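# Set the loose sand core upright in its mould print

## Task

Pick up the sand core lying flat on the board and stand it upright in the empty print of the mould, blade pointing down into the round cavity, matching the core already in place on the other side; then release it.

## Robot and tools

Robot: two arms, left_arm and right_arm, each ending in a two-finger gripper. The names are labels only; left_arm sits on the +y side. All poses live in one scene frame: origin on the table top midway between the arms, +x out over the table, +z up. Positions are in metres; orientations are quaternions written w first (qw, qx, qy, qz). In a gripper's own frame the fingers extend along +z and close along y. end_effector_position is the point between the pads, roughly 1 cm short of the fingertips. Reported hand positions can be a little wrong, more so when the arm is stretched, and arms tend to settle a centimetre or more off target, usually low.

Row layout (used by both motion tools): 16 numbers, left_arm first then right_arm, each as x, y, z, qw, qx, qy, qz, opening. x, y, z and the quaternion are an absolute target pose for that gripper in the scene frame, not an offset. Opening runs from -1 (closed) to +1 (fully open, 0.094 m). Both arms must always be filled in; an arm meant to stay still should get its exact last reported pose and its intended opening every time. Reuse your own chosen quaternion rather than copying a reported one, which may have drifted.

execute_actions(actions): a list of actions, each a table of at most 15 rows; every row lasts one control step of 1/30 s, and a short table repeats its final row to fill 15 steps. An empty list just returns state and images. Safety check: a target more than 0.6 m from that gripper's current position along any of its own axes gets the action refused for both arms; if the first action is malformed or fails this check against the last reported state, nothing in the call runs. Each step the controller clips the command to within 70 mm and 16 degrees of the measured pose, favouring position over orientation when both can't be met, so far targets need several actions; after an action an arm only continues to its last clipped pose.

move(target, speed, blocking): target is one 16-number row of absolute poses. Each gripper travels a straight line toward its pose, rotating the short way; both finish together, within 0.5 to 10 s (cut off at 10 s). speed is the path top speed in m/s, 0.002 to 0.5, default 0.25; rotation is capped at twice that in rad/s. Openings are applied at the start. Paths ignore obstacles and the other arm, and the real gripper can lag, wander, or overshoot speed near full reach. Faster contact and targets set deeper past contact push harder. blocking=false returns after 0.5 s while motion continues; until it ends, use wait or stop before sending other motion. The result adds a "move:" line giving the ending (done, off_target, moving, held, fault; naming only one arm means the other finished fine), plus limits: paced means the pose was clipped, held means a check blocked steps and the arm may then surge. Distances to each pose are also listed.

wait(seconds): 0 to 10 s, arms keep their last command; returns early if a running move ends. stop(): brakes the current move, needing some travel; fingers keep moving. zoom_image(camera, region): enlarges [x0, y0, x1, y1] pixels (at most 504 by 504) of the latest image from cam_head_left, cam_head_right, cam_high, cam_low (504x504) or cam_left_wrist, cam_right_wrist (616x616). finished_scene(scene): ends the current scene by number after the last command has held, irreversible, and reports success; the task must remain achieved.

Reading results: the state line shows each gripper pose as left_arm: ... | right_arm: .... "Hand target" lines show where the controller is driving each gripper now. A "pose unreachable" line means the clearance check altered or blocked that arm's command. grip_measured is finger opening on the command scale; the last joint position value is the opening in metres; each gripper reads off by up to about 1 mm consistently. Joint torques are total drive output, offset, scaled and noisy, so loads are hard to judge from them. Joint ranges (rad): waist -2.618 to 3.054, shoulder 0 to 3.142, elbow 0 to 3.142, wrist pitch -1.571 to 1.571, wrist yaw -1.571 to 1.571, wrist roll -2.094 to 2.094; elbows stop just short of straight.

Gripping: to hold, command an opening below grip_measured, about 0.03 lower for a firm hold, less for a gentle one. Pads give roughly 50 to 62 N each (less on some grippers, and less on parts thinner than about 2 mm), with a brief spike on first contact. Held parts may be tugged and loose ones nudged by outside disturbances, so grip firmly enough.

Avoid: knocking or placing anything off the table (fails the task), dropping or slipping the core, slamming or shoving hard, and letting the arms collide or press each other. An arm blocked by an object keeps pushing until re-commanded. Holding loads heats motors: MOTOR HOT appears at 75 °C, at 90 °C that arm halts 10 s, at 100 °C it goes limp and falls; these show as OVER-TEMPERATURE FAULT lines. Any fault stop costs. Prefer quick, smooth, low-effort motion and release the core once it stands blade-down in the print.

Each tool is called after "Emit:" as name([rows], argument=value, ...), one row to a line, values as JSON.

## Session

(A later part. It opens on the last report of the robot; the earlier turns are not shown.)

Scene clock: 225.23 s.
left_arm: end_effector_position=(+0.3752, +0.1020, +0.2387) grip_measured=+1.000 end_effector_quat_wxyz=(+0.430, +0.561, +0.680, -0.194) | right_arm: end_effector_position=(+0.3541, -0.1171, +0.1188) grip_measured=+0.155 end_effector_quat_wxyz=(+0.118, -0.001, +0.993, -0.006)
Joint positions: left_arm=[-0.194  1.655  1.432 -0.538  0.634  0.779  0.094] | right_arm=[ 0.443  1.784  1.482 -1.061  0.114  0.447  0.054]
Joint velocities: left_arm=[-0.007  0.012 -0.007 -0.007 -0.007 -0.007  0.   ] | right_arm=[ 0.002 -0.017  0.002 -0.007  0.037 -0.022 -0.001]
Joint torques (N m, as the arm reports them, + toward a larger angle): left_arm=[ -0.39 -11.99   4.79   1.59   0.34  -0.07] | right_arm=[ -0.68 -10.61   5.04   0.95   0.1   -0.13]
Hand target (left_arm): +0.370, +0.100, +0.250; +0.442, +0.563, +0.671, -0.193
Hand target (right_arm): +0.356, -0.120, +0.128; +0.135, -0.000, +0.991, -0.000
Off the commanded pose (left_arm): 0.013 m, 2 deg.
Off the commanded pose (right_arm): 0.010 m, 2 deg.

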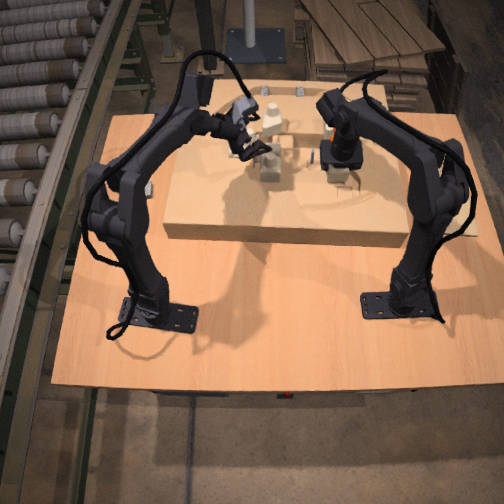

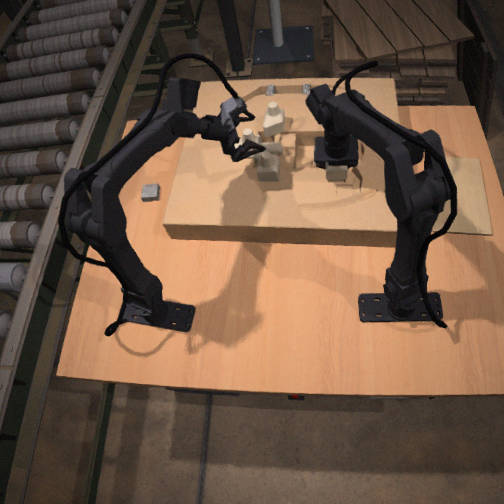

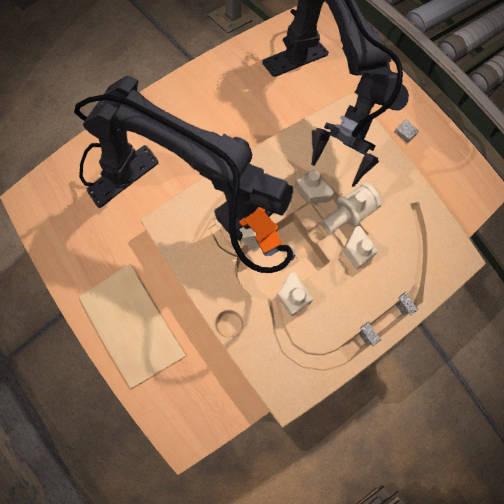

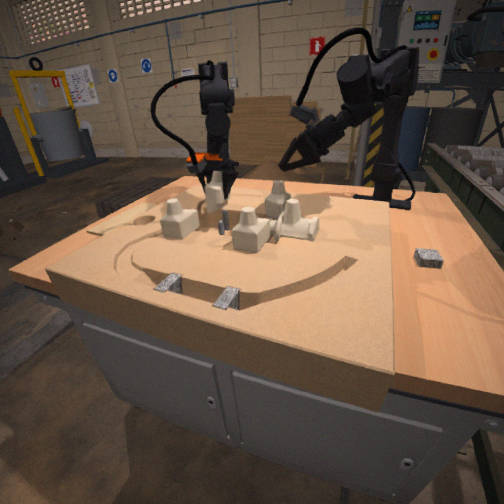

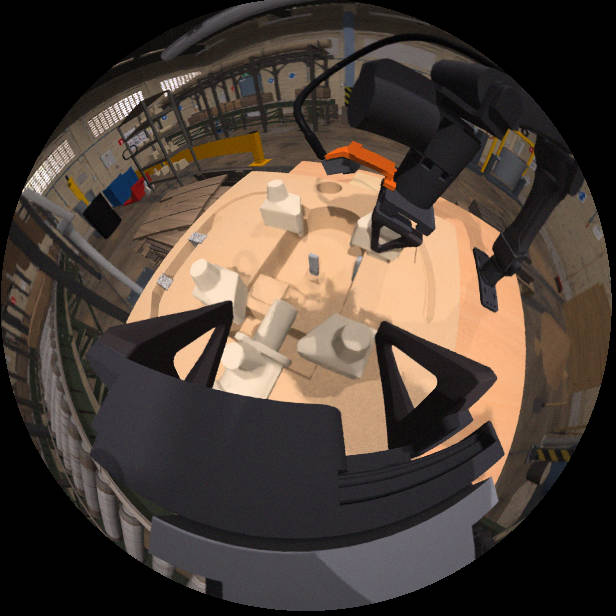

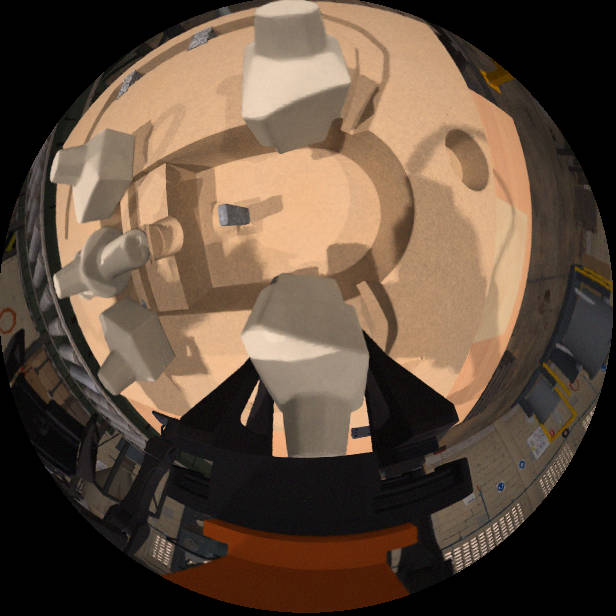

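Emit:
execute_actions([
  [[0.37,0.10,0.25,0.442,0.562,0.671,-0.193,1,0.353,-0.119,0.127,0.13,-0.03,0.991,0.004,0.115]],
  [[0.37,0.10,0.25,0.442,0.562,0.671,-0.193,1,0.352,-0.119,0.123,0.13,-0.03,0.991,0.004,0.115]],
  [[0.37,0.10,0.25,0.442,0.562,0.671,-0.193,1,0.352,-0.119,0.118,0.13,-0.03,0.991,0.004,0.115]],
])

Emit:
zoom_image(camera="cam_left_wrist", region=[320,180,440,300])

Scene clock: 231.27 s.
left_arm: end_effector_position=(+0.3752, +0.1020, +0.2387) grip_measured=+1.000 end_effector_quat_wxyz=(+0.430, +0.561, +0.680, -0.194) | right_arm: end_effector_position=(+0.3527, -0.1176, +0.1179) grip_measured=+0.155 end_effector_quat_wxyz=(+0.126, -0.029, +0.992, -0.003)
Joint positions: left_arm=[-0.194  1.655  1.432 -0.538  0.634  0.779  0.094] | right_arm=[ 0.442  1.761  1.446 -1.029  0.109  0.387  0.054]
Joint velocities: left_arm=[ 0.007  0.012 -0.007 -0.022  0.051 -0.051  0.   ] | right_arm=[-0.002  0.002  0.002 -0.037  0.022 -0.066  0.001]
Joint torques (N m, as the arm reports them, + toward a larger angle): left_arm=[ -0.4  -11.97   4.8    1.6    0.32  -0.09] | right_arm=[-0.66 -9.16  4.34  1.03 -0.06 -0.12]
Hand target (left_arm): +0.370, +0.100, +0.250; +0.442, +0.563, +0.671, -0.193
Hand target (right_arm): +0.352, -0.119, +0.118; +0.130, -0.030, +0.991, +0.004
Off the commanded pose (left_arm): 0.013 m, 2 deg.
Off the commanded pose (right_arm): 0.002 m, 1 deg.

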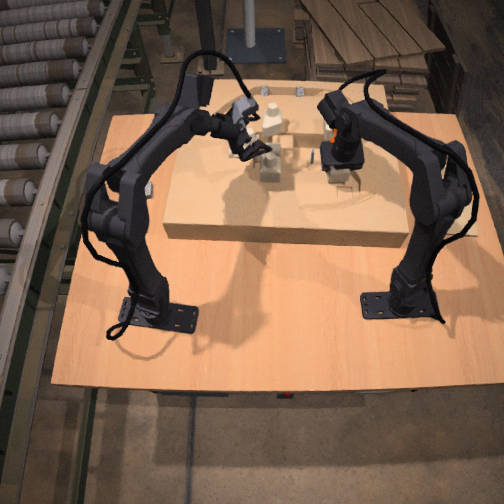

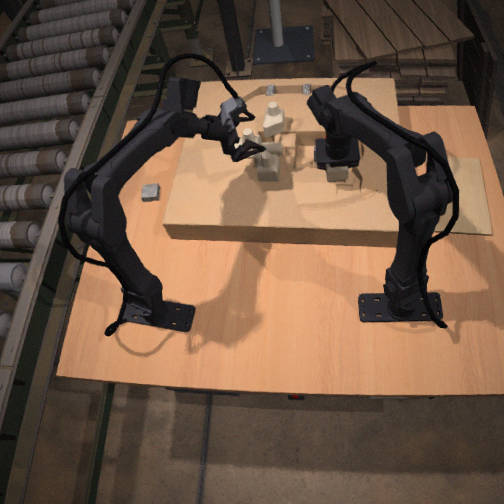

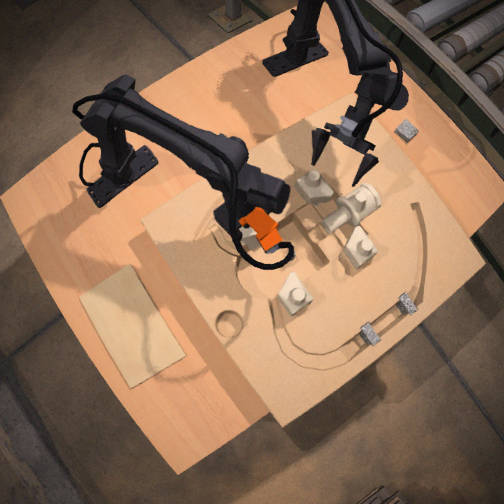

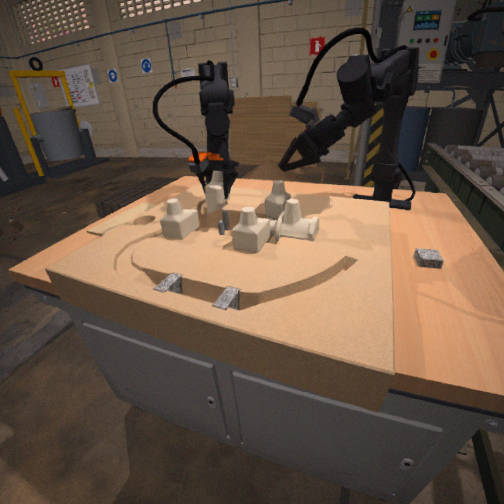

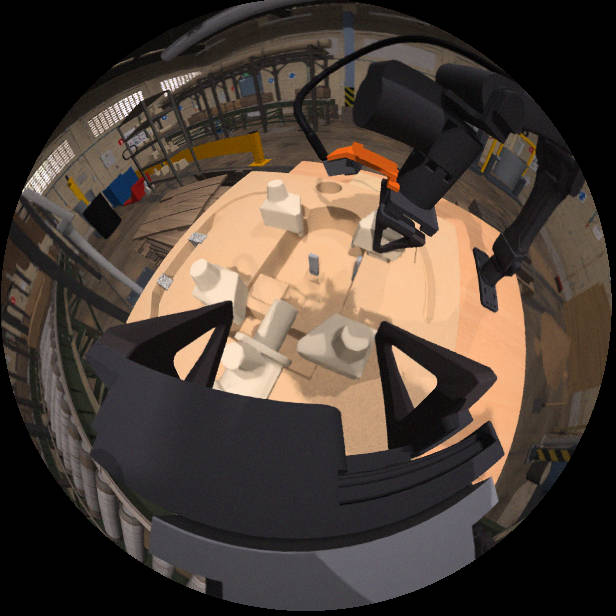

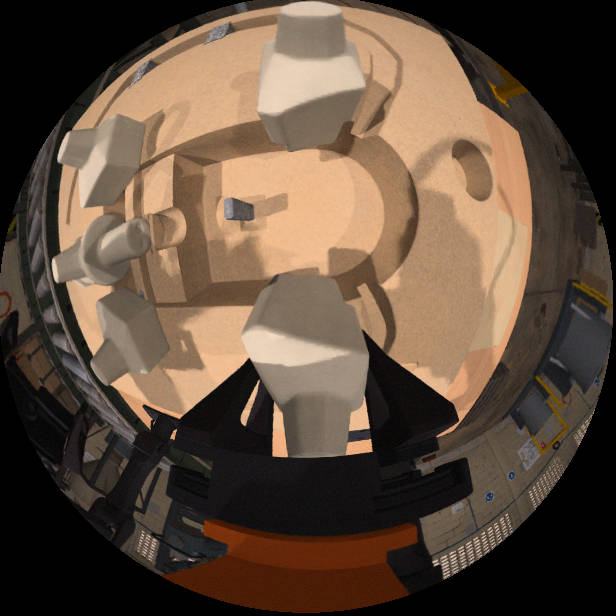

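Region (320, 180, 440, 300) of cam_left_wrist's 616x616 image, scaled by 4.200, with more detail than that image has.

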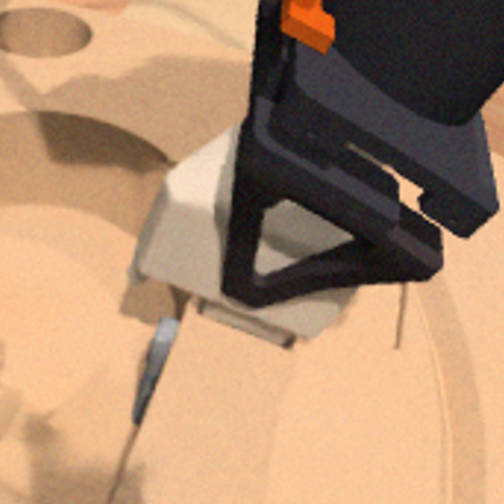

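Emit:
execute_actions([
  [[0.37,0.10,0.25,0.442,0.562,0.671,-0.193,1,0.352,-0.114,0.124,0.125,-0.025,0.992,0.003,0.115]],
  [[0.37,0.10,0.25,0.442,0.562,0.671,-0.193,1,0.352,-0.112,0.122,0.125,-0.025,0.992,0.003,0.115]],
  [[0.37,0.10,0.25,0.442,0.562,0.671,-0.193,1,0.352,-0.112,0.116,0.125,-0.025,0.992,0.003,0.115]],
])

Emit:
zoom_image(camera="cam_left_wrist", region=[320,180,440,300])

Emit:
zoom_image(camera="cam_low", region=[180,160,250,230])

Scene clock: 238.37 s.
left_arm: end_effector_position=(+0.3752, +0.1020, +0.2387) grip_measured=+1.000 end_effector_quat_wxyz=(+0.430, +0.561, +0.680, -0.194) | right_arm: end_effector_position=(+0.3527, -0.1176, +0.1179) grip_measured=+0.155 end_effector_quat_wxyz=(+0.126, -0.025, +0.992, -0.003)
Joint positions: left_arm=[-0.194  1.655  1.432 -0.538  0.634  0.779  0.094] | right_arm=[ 0.442  1.761  1.446 -1.029  0.109  0.396  0.054]
Joint velocities: left_arm=[-0.002 -0.027 -0.007  0.051 -0.051 -0.007  0.   ] | right_arm=[-0.017  0.017 -0.022 -0.022  0.081 -0.007 -0.   ]
Joint torques (N m, as the arm reports them, + toward a larger angle): left_arm=[ -0.53 -11.91   4.75   1.6    0.32  -0.08] | right_arm=[ 0.75 -7.43  5.74  0.91 -0.03  0.07]
Hand target (left_arm): +0.370, +0.100, +0.250; +0.442, +0.563, +0.671, -0.193
Hand target (right_arm): +0.352, -0.112, +0.116; +0.125, -0.025, +0.992, +0.003
Off the commanded pose (left_arm): 0.013 m, 2 deg.
Off the commanded pose (right_arm): 0.006 m, 1 deg.

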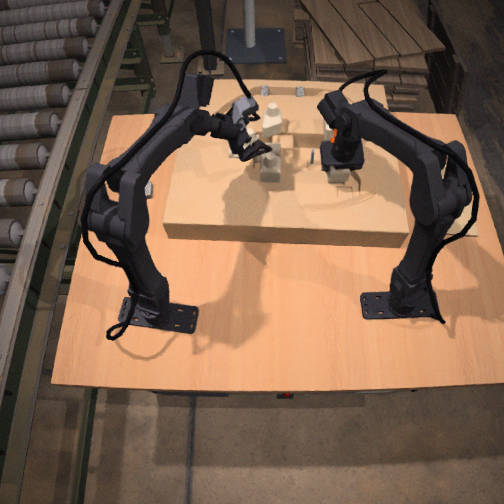

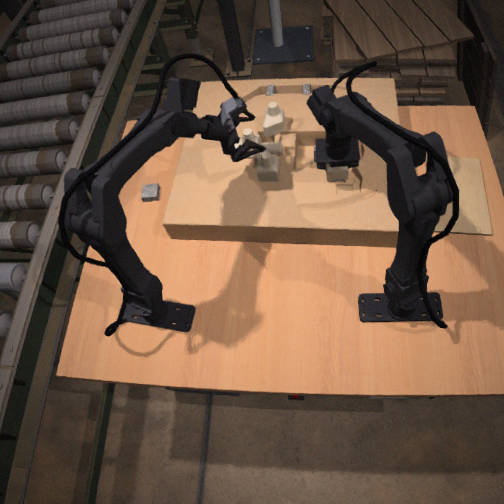

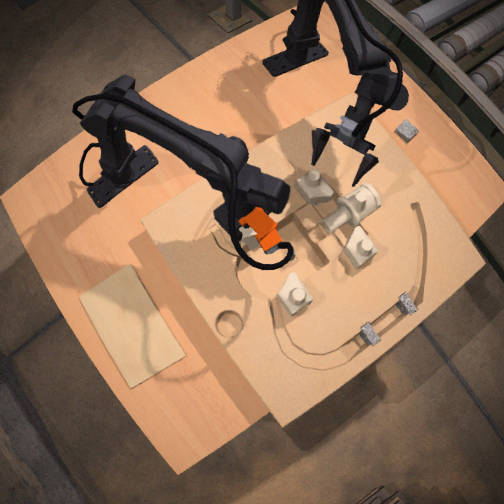

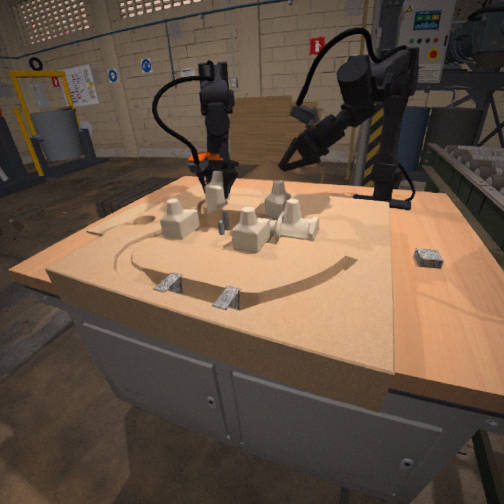

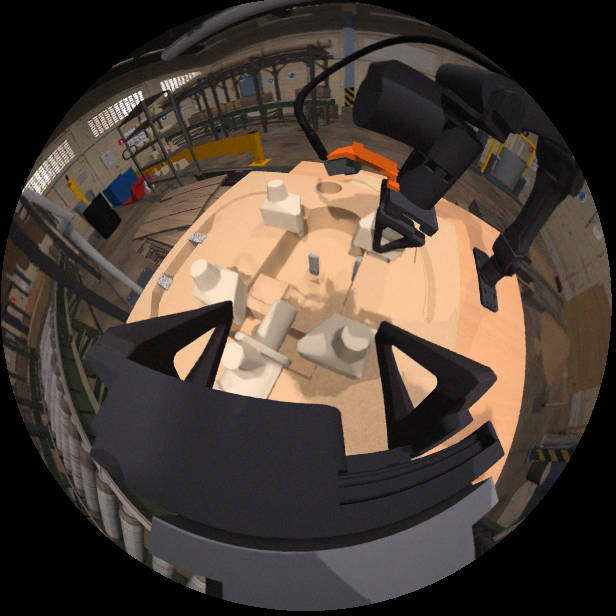

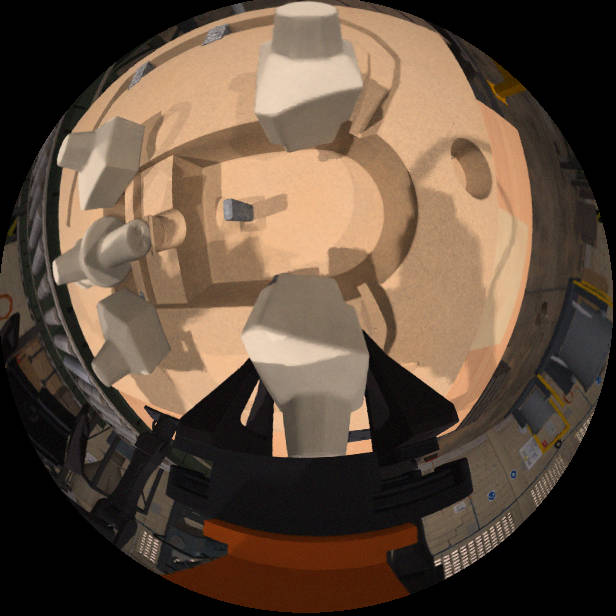

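Region (320, 180, 440, 300) of cam_left_wrist's 616x616 image, scaled by 4.200, with more detail than that image has.

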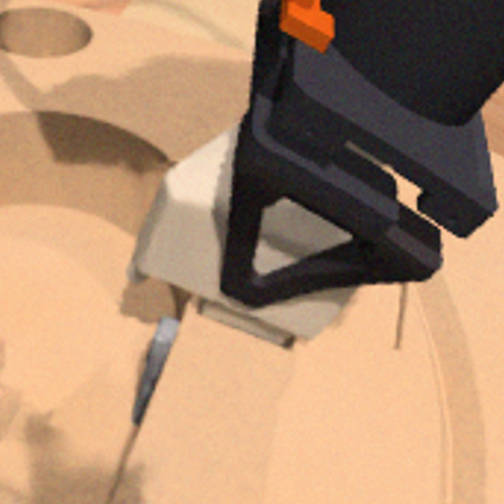

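Region (180, 160, 250, 230) of cam_low's 504x504 image, scaled by 7.200, with more detail than that image has.

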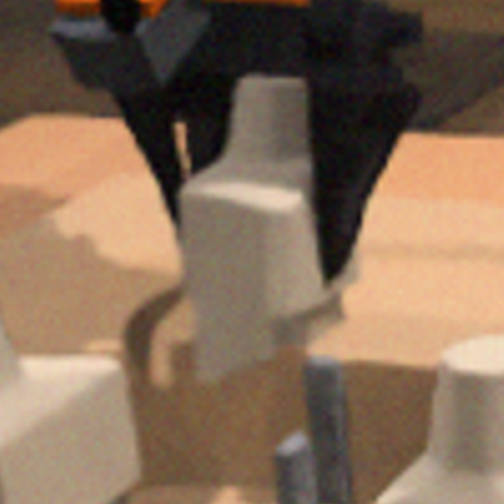

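Friction held it in place, so I'll push further in +y while unloading more.

Emit:
execute_actions([
  [[0.37,0.10,0.25,0.442,0.562,0.671,-0.193,1,0.356,-0.110,0.130,0.13,-0.025,0.991,0.003,0.115]],
  [[0.37,0.10,0.25,0.442,0.562,0.671,-0.193,1,0.356,-0.109,0.130,0.13,-0.025,0.991,0.003,0.115]],
])

Emit:
zoom_image(camera="cam_left_wrist", region=[320,180,440,300])

Scene clock: 242.90 s.
left_arm: end_effector_position=(+0.3752, +0.1020, +0.2387) grip_measured=+1.000 end_effector_quat_wxyz=(+0.430, +0.561, +0.680, -0.194) | right_arm: end_effector_position=(+0.3509, -0.1177, +0.1181) grip_measured=+0.155 end_effector_quat_wxyz=(+0.118, -0.023, +0.993, -0.005)
Joint positions: left_arm=[-0.194  1.655  1.432 -0.538  0.634  0.779  0.094] | right_arm=[ 0.442  1.769  1.46  -1.051  0.107  0.401  0.054]
Joint velocities: left_arm=[-0.012 -0.007  0.002  0.007 -0.007  0.007  0.   ] | right_arm=[ 0.002 -0.012  0.017  0.051 -0.007  0.022  0.   ]
Joint torques (N m, as the arm reports them, + toward a larger angle): left_arm=[ -0.37 -11.98   4.73   1.6    0.34  -0.08] | right_arm=[ 1.05 -7.67  8.87  0.65  0.05  0.05]
Hand target (left_arm): +0.370, +0.100, +0.250; +0.442, +0.563, +0.671, -0.193
Hand target (right_arm): +0.356, -0.109, +0.130; +0.130, -0.025, +0.991, +0.003
Off the commanded pose (left_arm): 0.013 m, 2 deg.
Off the commanded pose (right_arm): 0.016 m, 2 deg.

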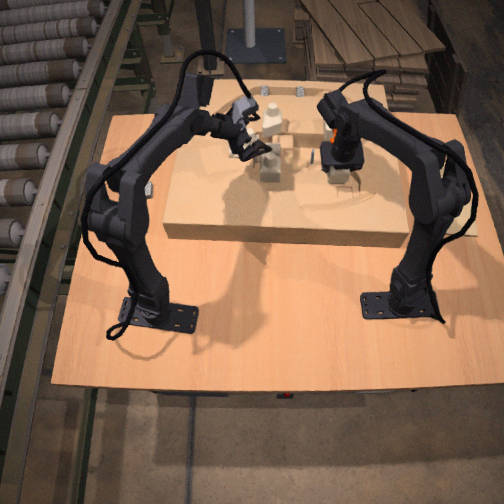

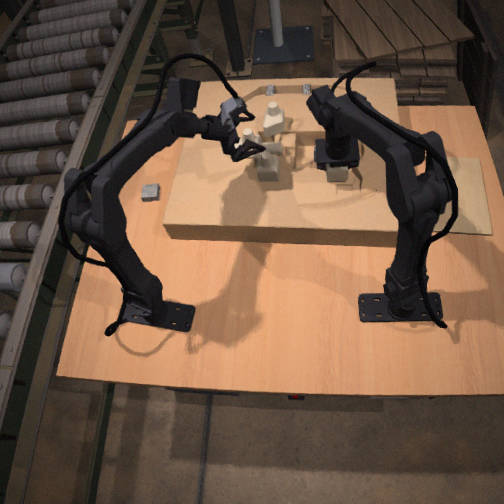

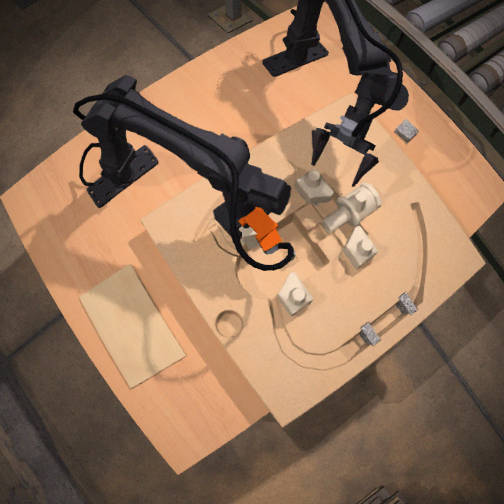

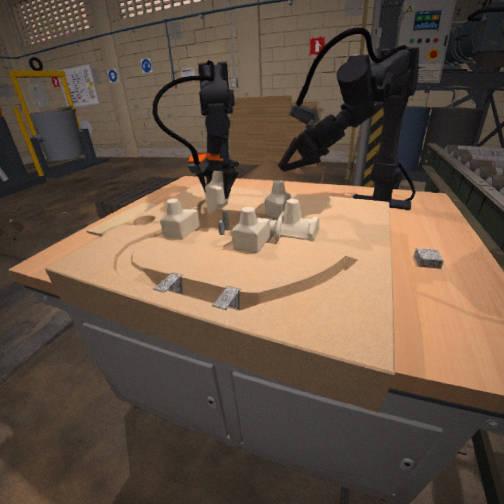

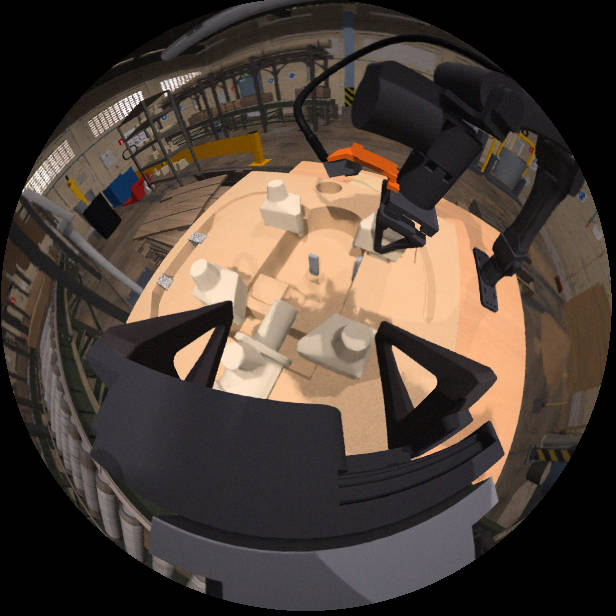

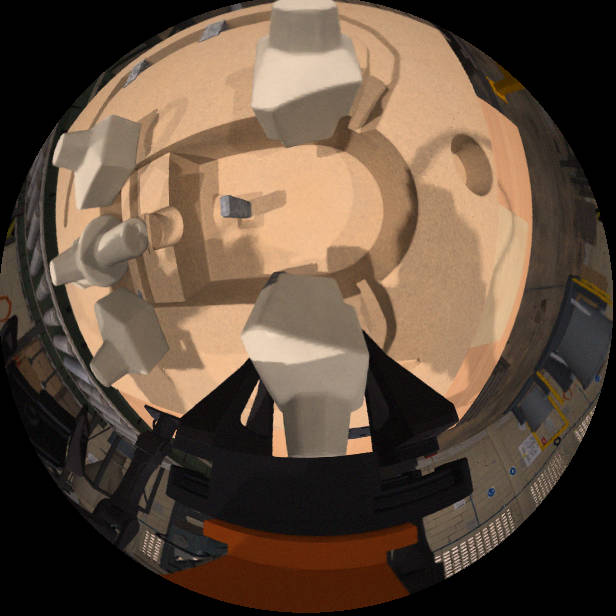

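Region (320, 180, 440, 300) of cam_left_wrist's 616x616 image, scaled by 4.200, with more detail than that image has.

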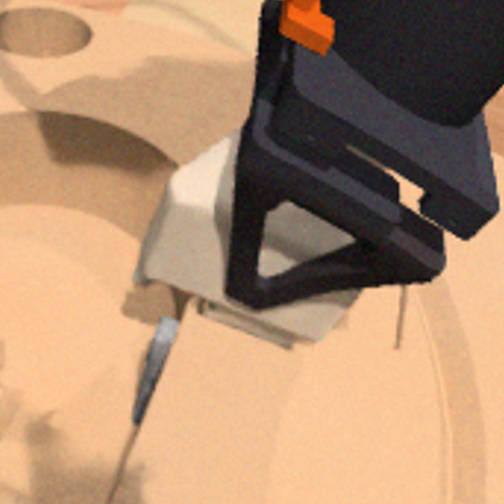

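Emit:
execute_actions([
  [[0.37,0.10,0.25,0.442,0.562,0.671,-0.193,1,0.358,-0.106,0.130,0.13,-0.025,0.991,0.003,0.115]],
  [[0.37,0.10,0.25,0.442,0.562,0.671,-0.193,1,0.358,-0.106,0.128,0.13,-0.025,0.991,0.003,0.115]],
])

Emit:
zoom_image(camera="cam_left_wrist", region=[320,180,440,300])

Scene clock: 246.23 s.
left_arm: end_effector_position=(+0.3752, +0.1020, +0.2387) grip_measured=+1.000 end_effector_quat_wxyz=(+0.430, +0.561, +0.680, -0.194) | right_arm: end_effector_position=(+0.3511, -0.1171, +0.1181) grip_measured=+0.155 end_effector_quat_wxyz=(+0.114, -0.022, +0.993, -0.010)
Joint positions: left_arm=[-0.194  1.655  1.432 -0.538  0.634  0.779  0.094] | right_arm=[ 0.446  1.782  1.477 -1.068  0.114  0.407  0.054]
Joint velocities: left_arm=[-0.002 -0.027 -0.002 -0.051 -0.037  0.007  0.   ] | right_arm=[-0.007 -0.002  0.002 -0.051 -0.095 -0.066  0.   ]
Joint torques (N m, as the arm reports them, + toward a larger angle): left_arm=[ -0.34 -11.94   4.74   1.58   0.33  -0.07] | right_arm=[ 1.13 -7.77  8.23  0.84  0.    0.04]
Hand target (left_arm): +0.370, +0.100, +0.250; +0.442, +0.563, +0.671, -0.193
Hand target (right_arm): +0.358, -0.106, +0.128; +0.130, -0.025, +0.991, +0.003
Off the commanded pose (left_arm): 0.013 m, 2 deg.
Off the commanded pose (right_arm): 0.016 m, 2 deg.

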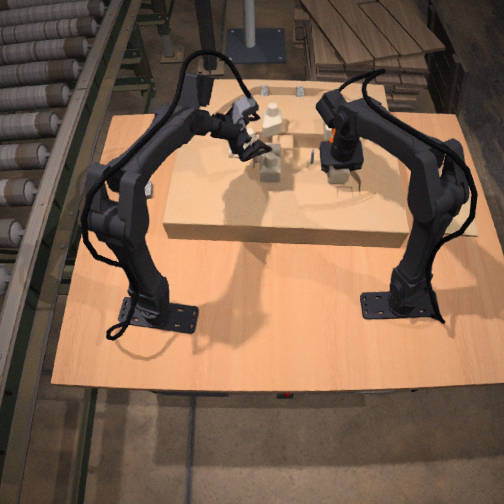

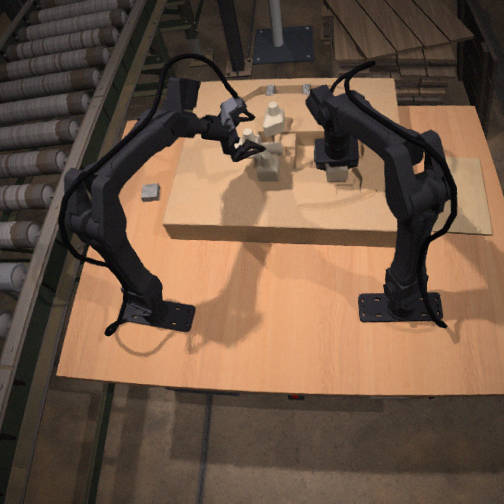

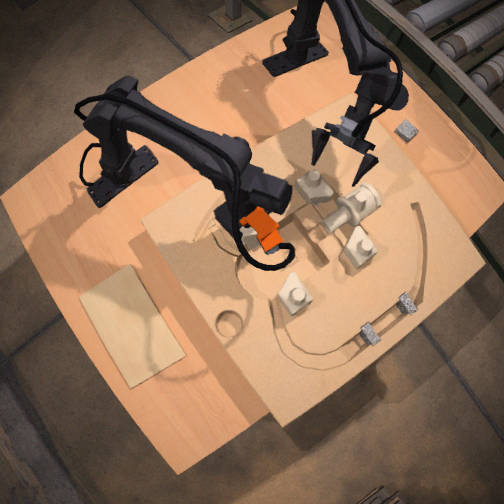

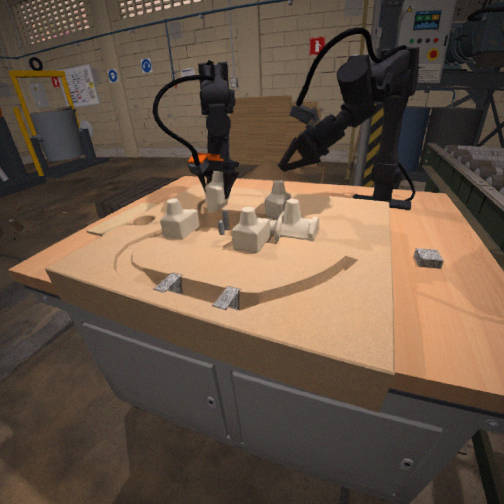

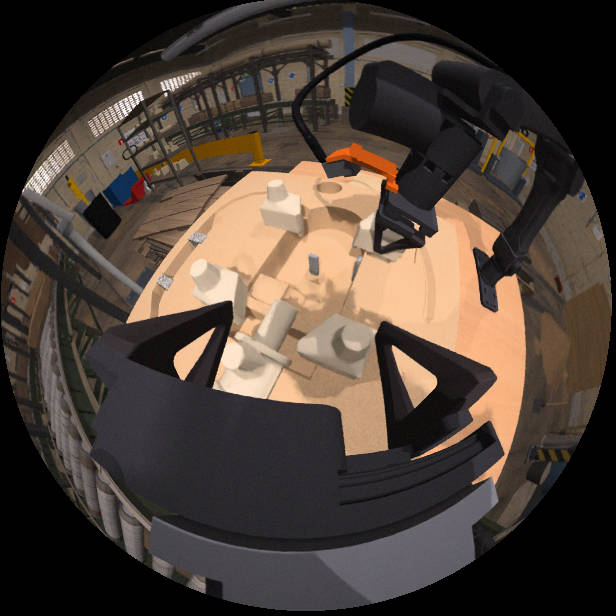

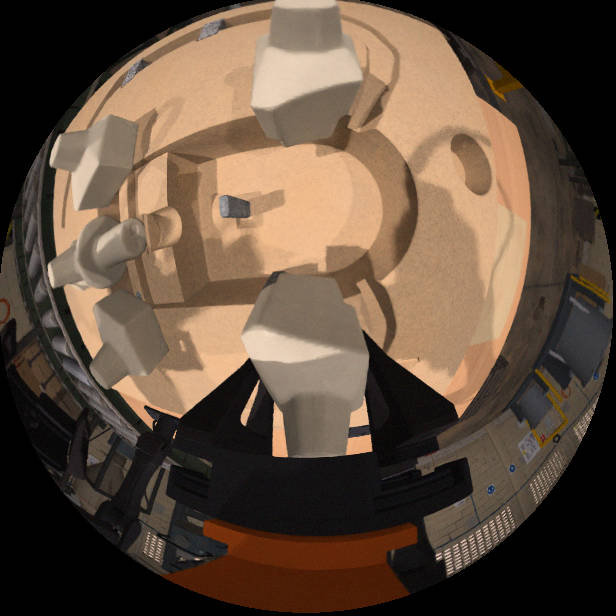

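Region (320, 180, 440, 300) of cam_left_wrist's 616x616 image, scaled by 4.200, with more detail than that image has.

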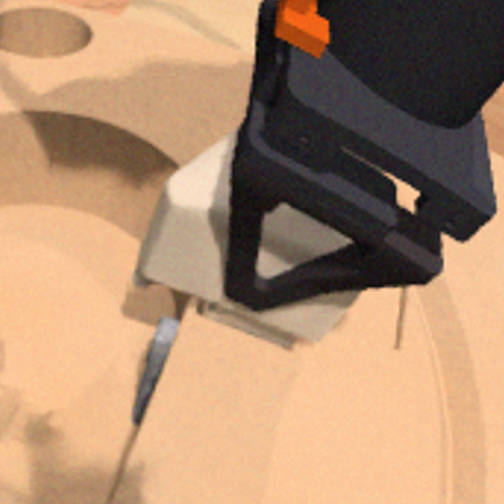

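Emit:
execute_actions([
  [[0.37,0.10,0.25,0.442,0.562,0.671,-0.193,1,0.359,-0.114,0.122,0.12,-0.022,0.9925,0,0.115]],
  [[0.37,0.10,0.25,0.442,0.562,0.671,-0.193,1,0.358,-0.115,0.114,0.12,-0.022,0.9925,0,0.115]],
  [[0.37,0.10,0.25,0.442,0.562,0.671,-0.193,1,0.357,-0.115,0.107,0.12,-0.022,0.9925,0,0.115]],
])

Emit:
zoom_image(camera="cam_left_wrist", region=[320,180,440,300])

Emit:
zoom_image(camera="cam_low", region=[190,180,240,230])

Scene clock: 252.17 s.
left_arm: end_effector_position=(+0.3752, +0.1020, +0.2387) grip_measured=+1.000 end_effector_quat_wxyz=(+0.430, +0.561, +0.680, -0.194) | right_arm: end_effector_position=(+0.3513, -0.1176, +0.1155) grip_measured=+0.155 end_effector_quat_wxyz=(+0.111, -0.021, +0.993, -0.010)
Joint positions: left_arm=[-0.194  1.655  1.432 -0.538  0.634  0.779  0.094] | right_arm=[ 0.444  1.786  1.473 -1.063  0.112  0.407  0.054]
Joint velocities: left_arm=[ 0.002 -0.007  0.007 -0.081  0.037 -0.022  0.   ] | right_arm=[-0.012  0.007  0.012 -0.022 -0.022 -0.022 -0.001]
Joint torques (N m, as the arm reports them, + toward a larger angle): left_arm=[ -0.49 -12.     4.77   1.59   0.33  -0.06] | right_arm=[-0.54 -7.59  3.71  1.39 -0.06 -0.11]
Hand target (left_arm): +0.370, +0.100, +0.250; +0.442, +0.563, +0.671, -0.193
Hand target (right_arm): +0.357, -0.115, +0.107; +0.119, -0.022, +0.993, -0.001
Off the commanded pose (left_arm): 0.013 m, 2 deg.
Off the commanded pose (right_arm): 0.010 m, 1 deg.

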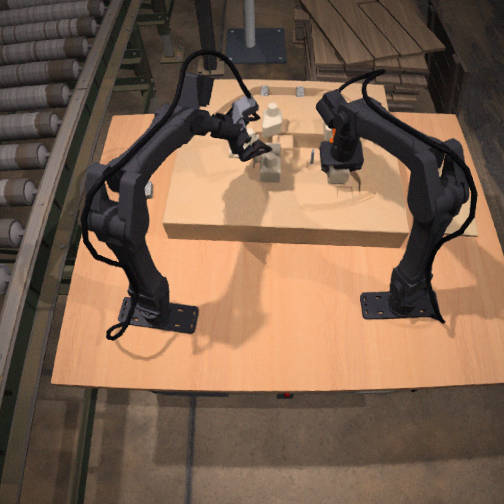

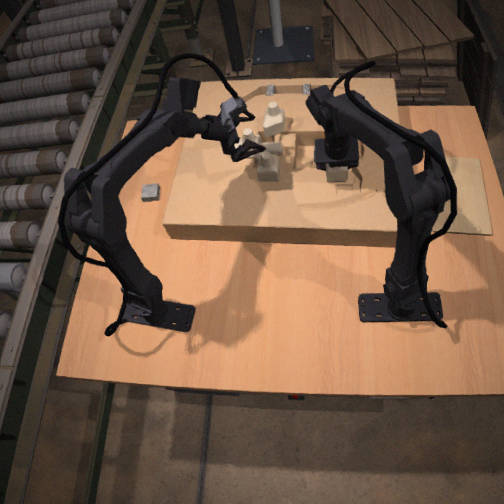

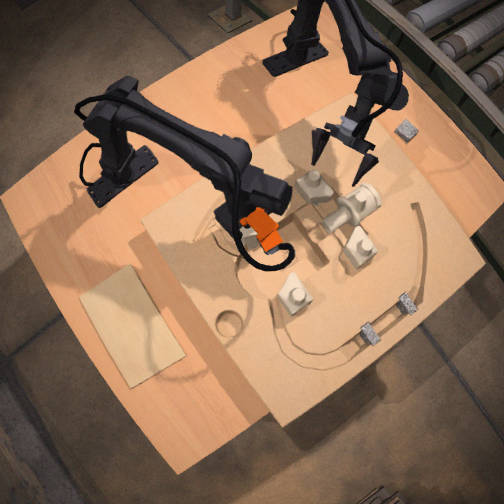

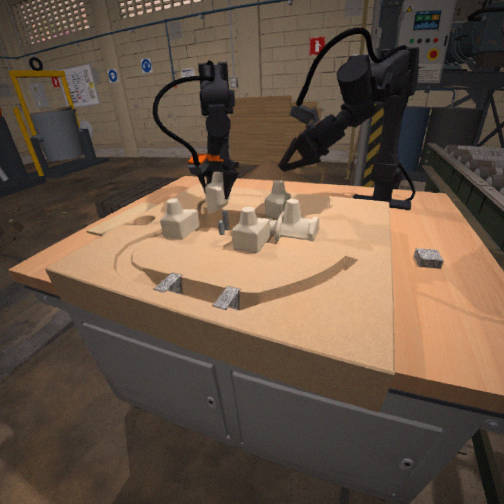

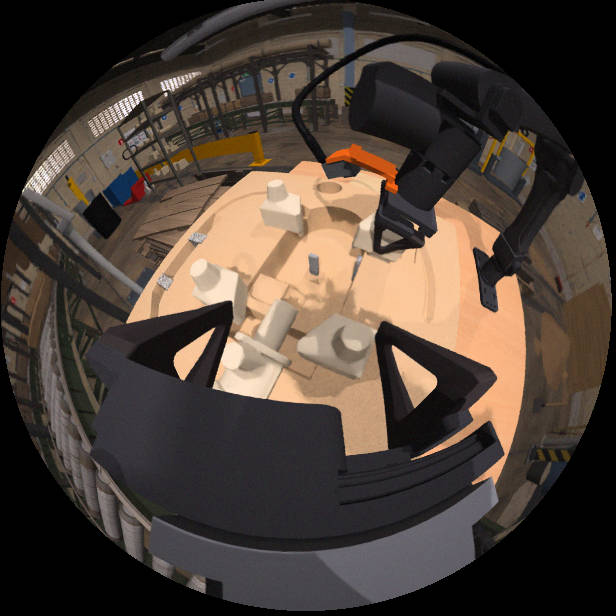

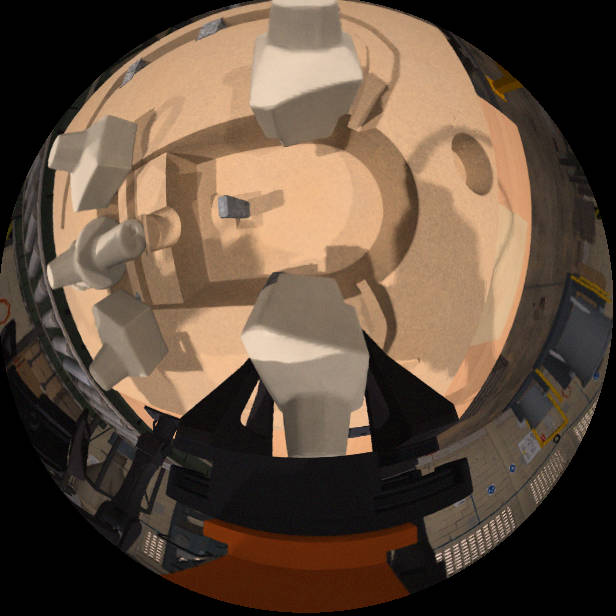

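Region (320, 180, 440, 300) of cam_left_wrist's 616x616 image, scaled by 4.200, with more detail than that image has.

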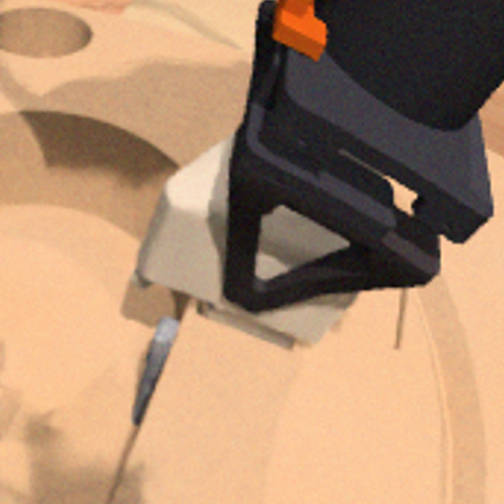

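Region (190, 180, 240, 230) of cam_low's 504x504 image, scaled by 10.080, with more detail than that image has.

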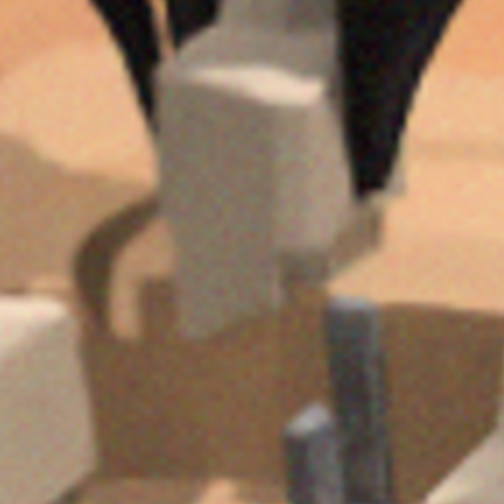

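Emit:
execute_actions([
  [[0.37,0.10,0.25,0.442,0.562,0.671,-0.193,1,0.362,-0.113,0.108,0.12,-0.022,0.9925,0,0.115]],
  [[0.37,0.10,0.25,0.442,0.562,0.671,-0.193,1,0.363,-0.113,0.103,0.12,-0.022,0.9925,0,0.115]],
  [[0.37,0.10,0.25,0.442,0.562,0.671,-0.193,1,0.363,-0.113,0.100,0.12,-0.022,0.9925,0,0.115]],
])

Emit:
zoom_image(camera="cam_left_wrist", region=[320,180,440,300])

Emit:
zoom_image(camera="cam_low", region=[190,180,240,230])

Scene clock: 256.47 s.
left_arm: end_effector_position=(+0.3752, +0.1020, +0.2387) grip_measured=+1.000 end_effector_quat_wxyz=(+0.430, +0.561, +0.680, -0.194) | right_arm: end_effector_position=(+0.3515, -0.1175, +0.1155) grip_measured=+0.155 end_effector_quat_wxyz=(+0.112, -0.021, +0.993, -0.009)
Joint positions: left_arm=[-0.194  1.655  1.432 -0.538  0.634  0.779  0.094] | right_arm=[ 0.444  1.786  1.473 -1.062  0.112  0.407  0.054]
Joint velocities: left_arm=[-0.012 -0.022 -0.012 -0.022 -0.051 -0.022  0.   ] | right_arm=[-0.007 -0.007 -0.012  0.022 -0.037  0.037  0.   ]
Joint torques (N m, as the arm reports them, + toward a larger angle): left_arm=[ -0.41 -11.96   4.82   1.59   0.31  -0.07] | right_arm=[-0.72 -5.73  3.88  1.61 -0.07 -0.13]
Hand target (left_arm): +0.370, +0.100, +0.250; +0.442, +0.563, +0.671, -0.193
Hand target (right_arm): +0.362, -0.114, +0.101; +0.119, -0.022, +0.993, -0.001
Off the commanded pose (left_arm): 0.013 m, 2 deg.
Off the commanded pose (right_arm): 0.020 m, 1 deg.

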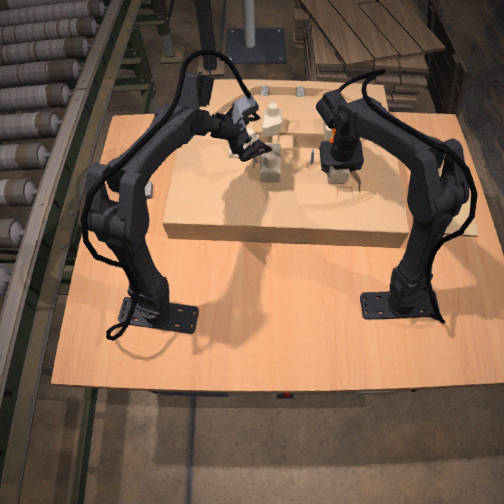

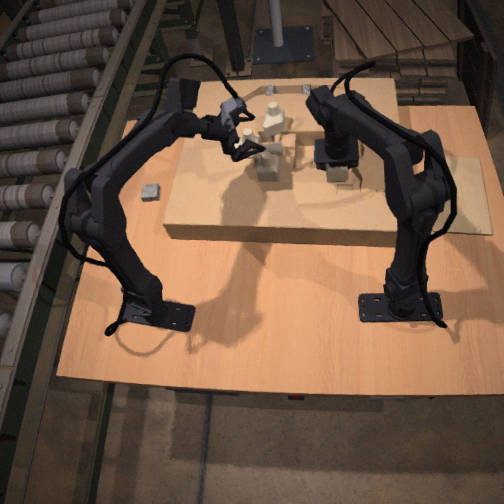

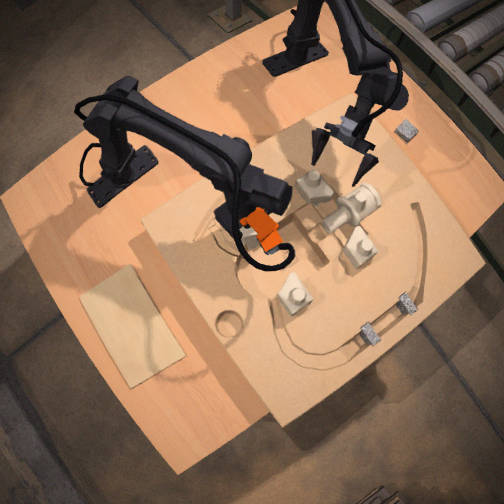

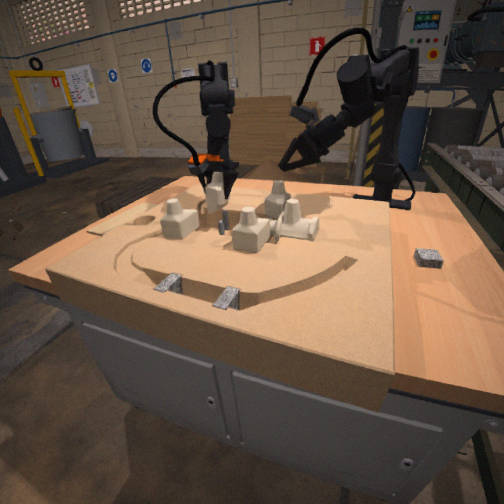

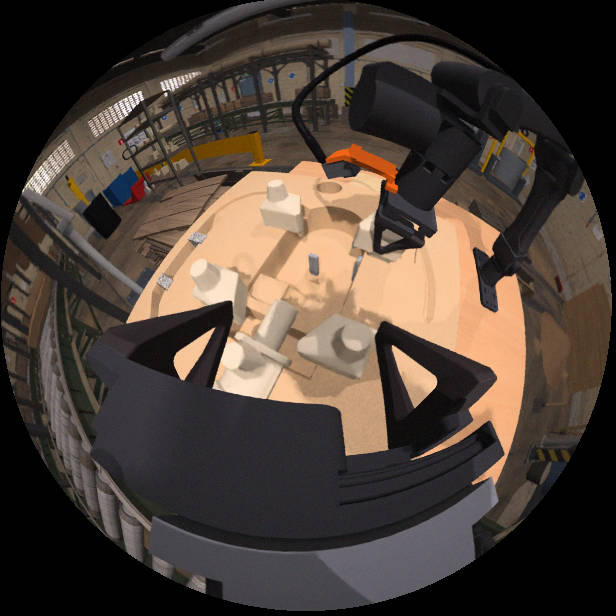

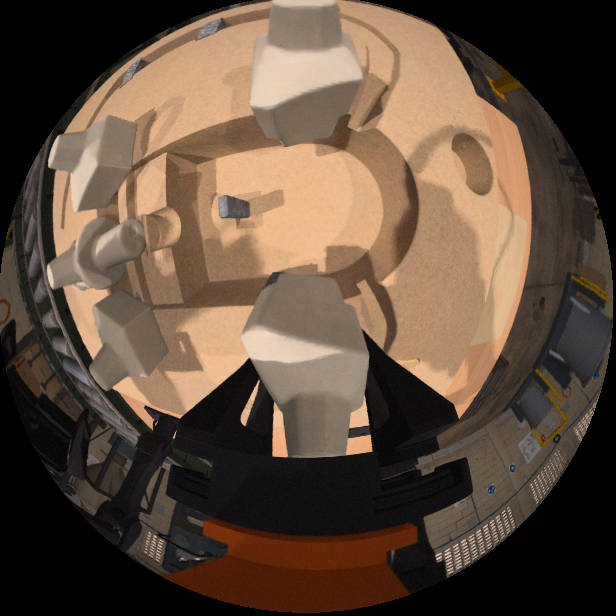

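Region (320, 180, 440, 300) of cam_left_wrist's 616x616 image, scaled by 4.200, with more detail than that image has.

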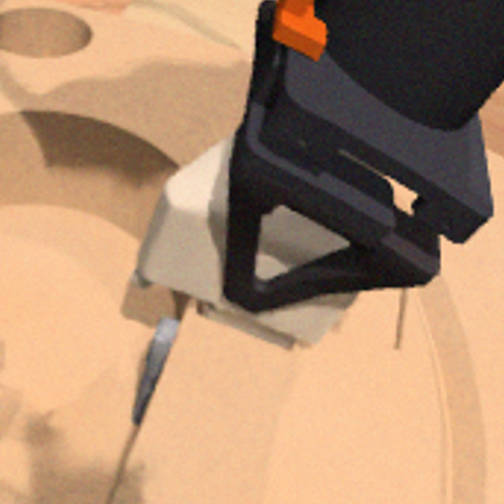

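Region (190, 180, 240, 230) of cam_low's 504x504 image, scaled by 10.080, with more detail than that image has.

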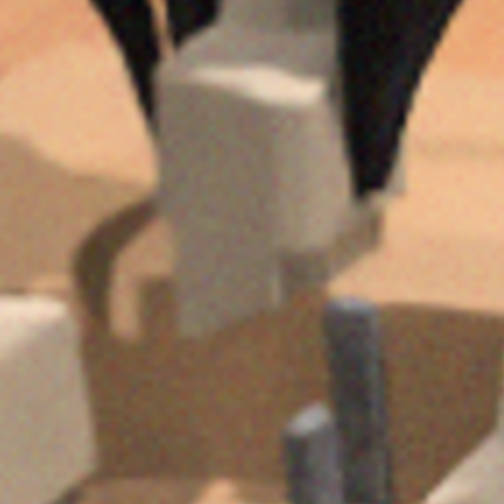

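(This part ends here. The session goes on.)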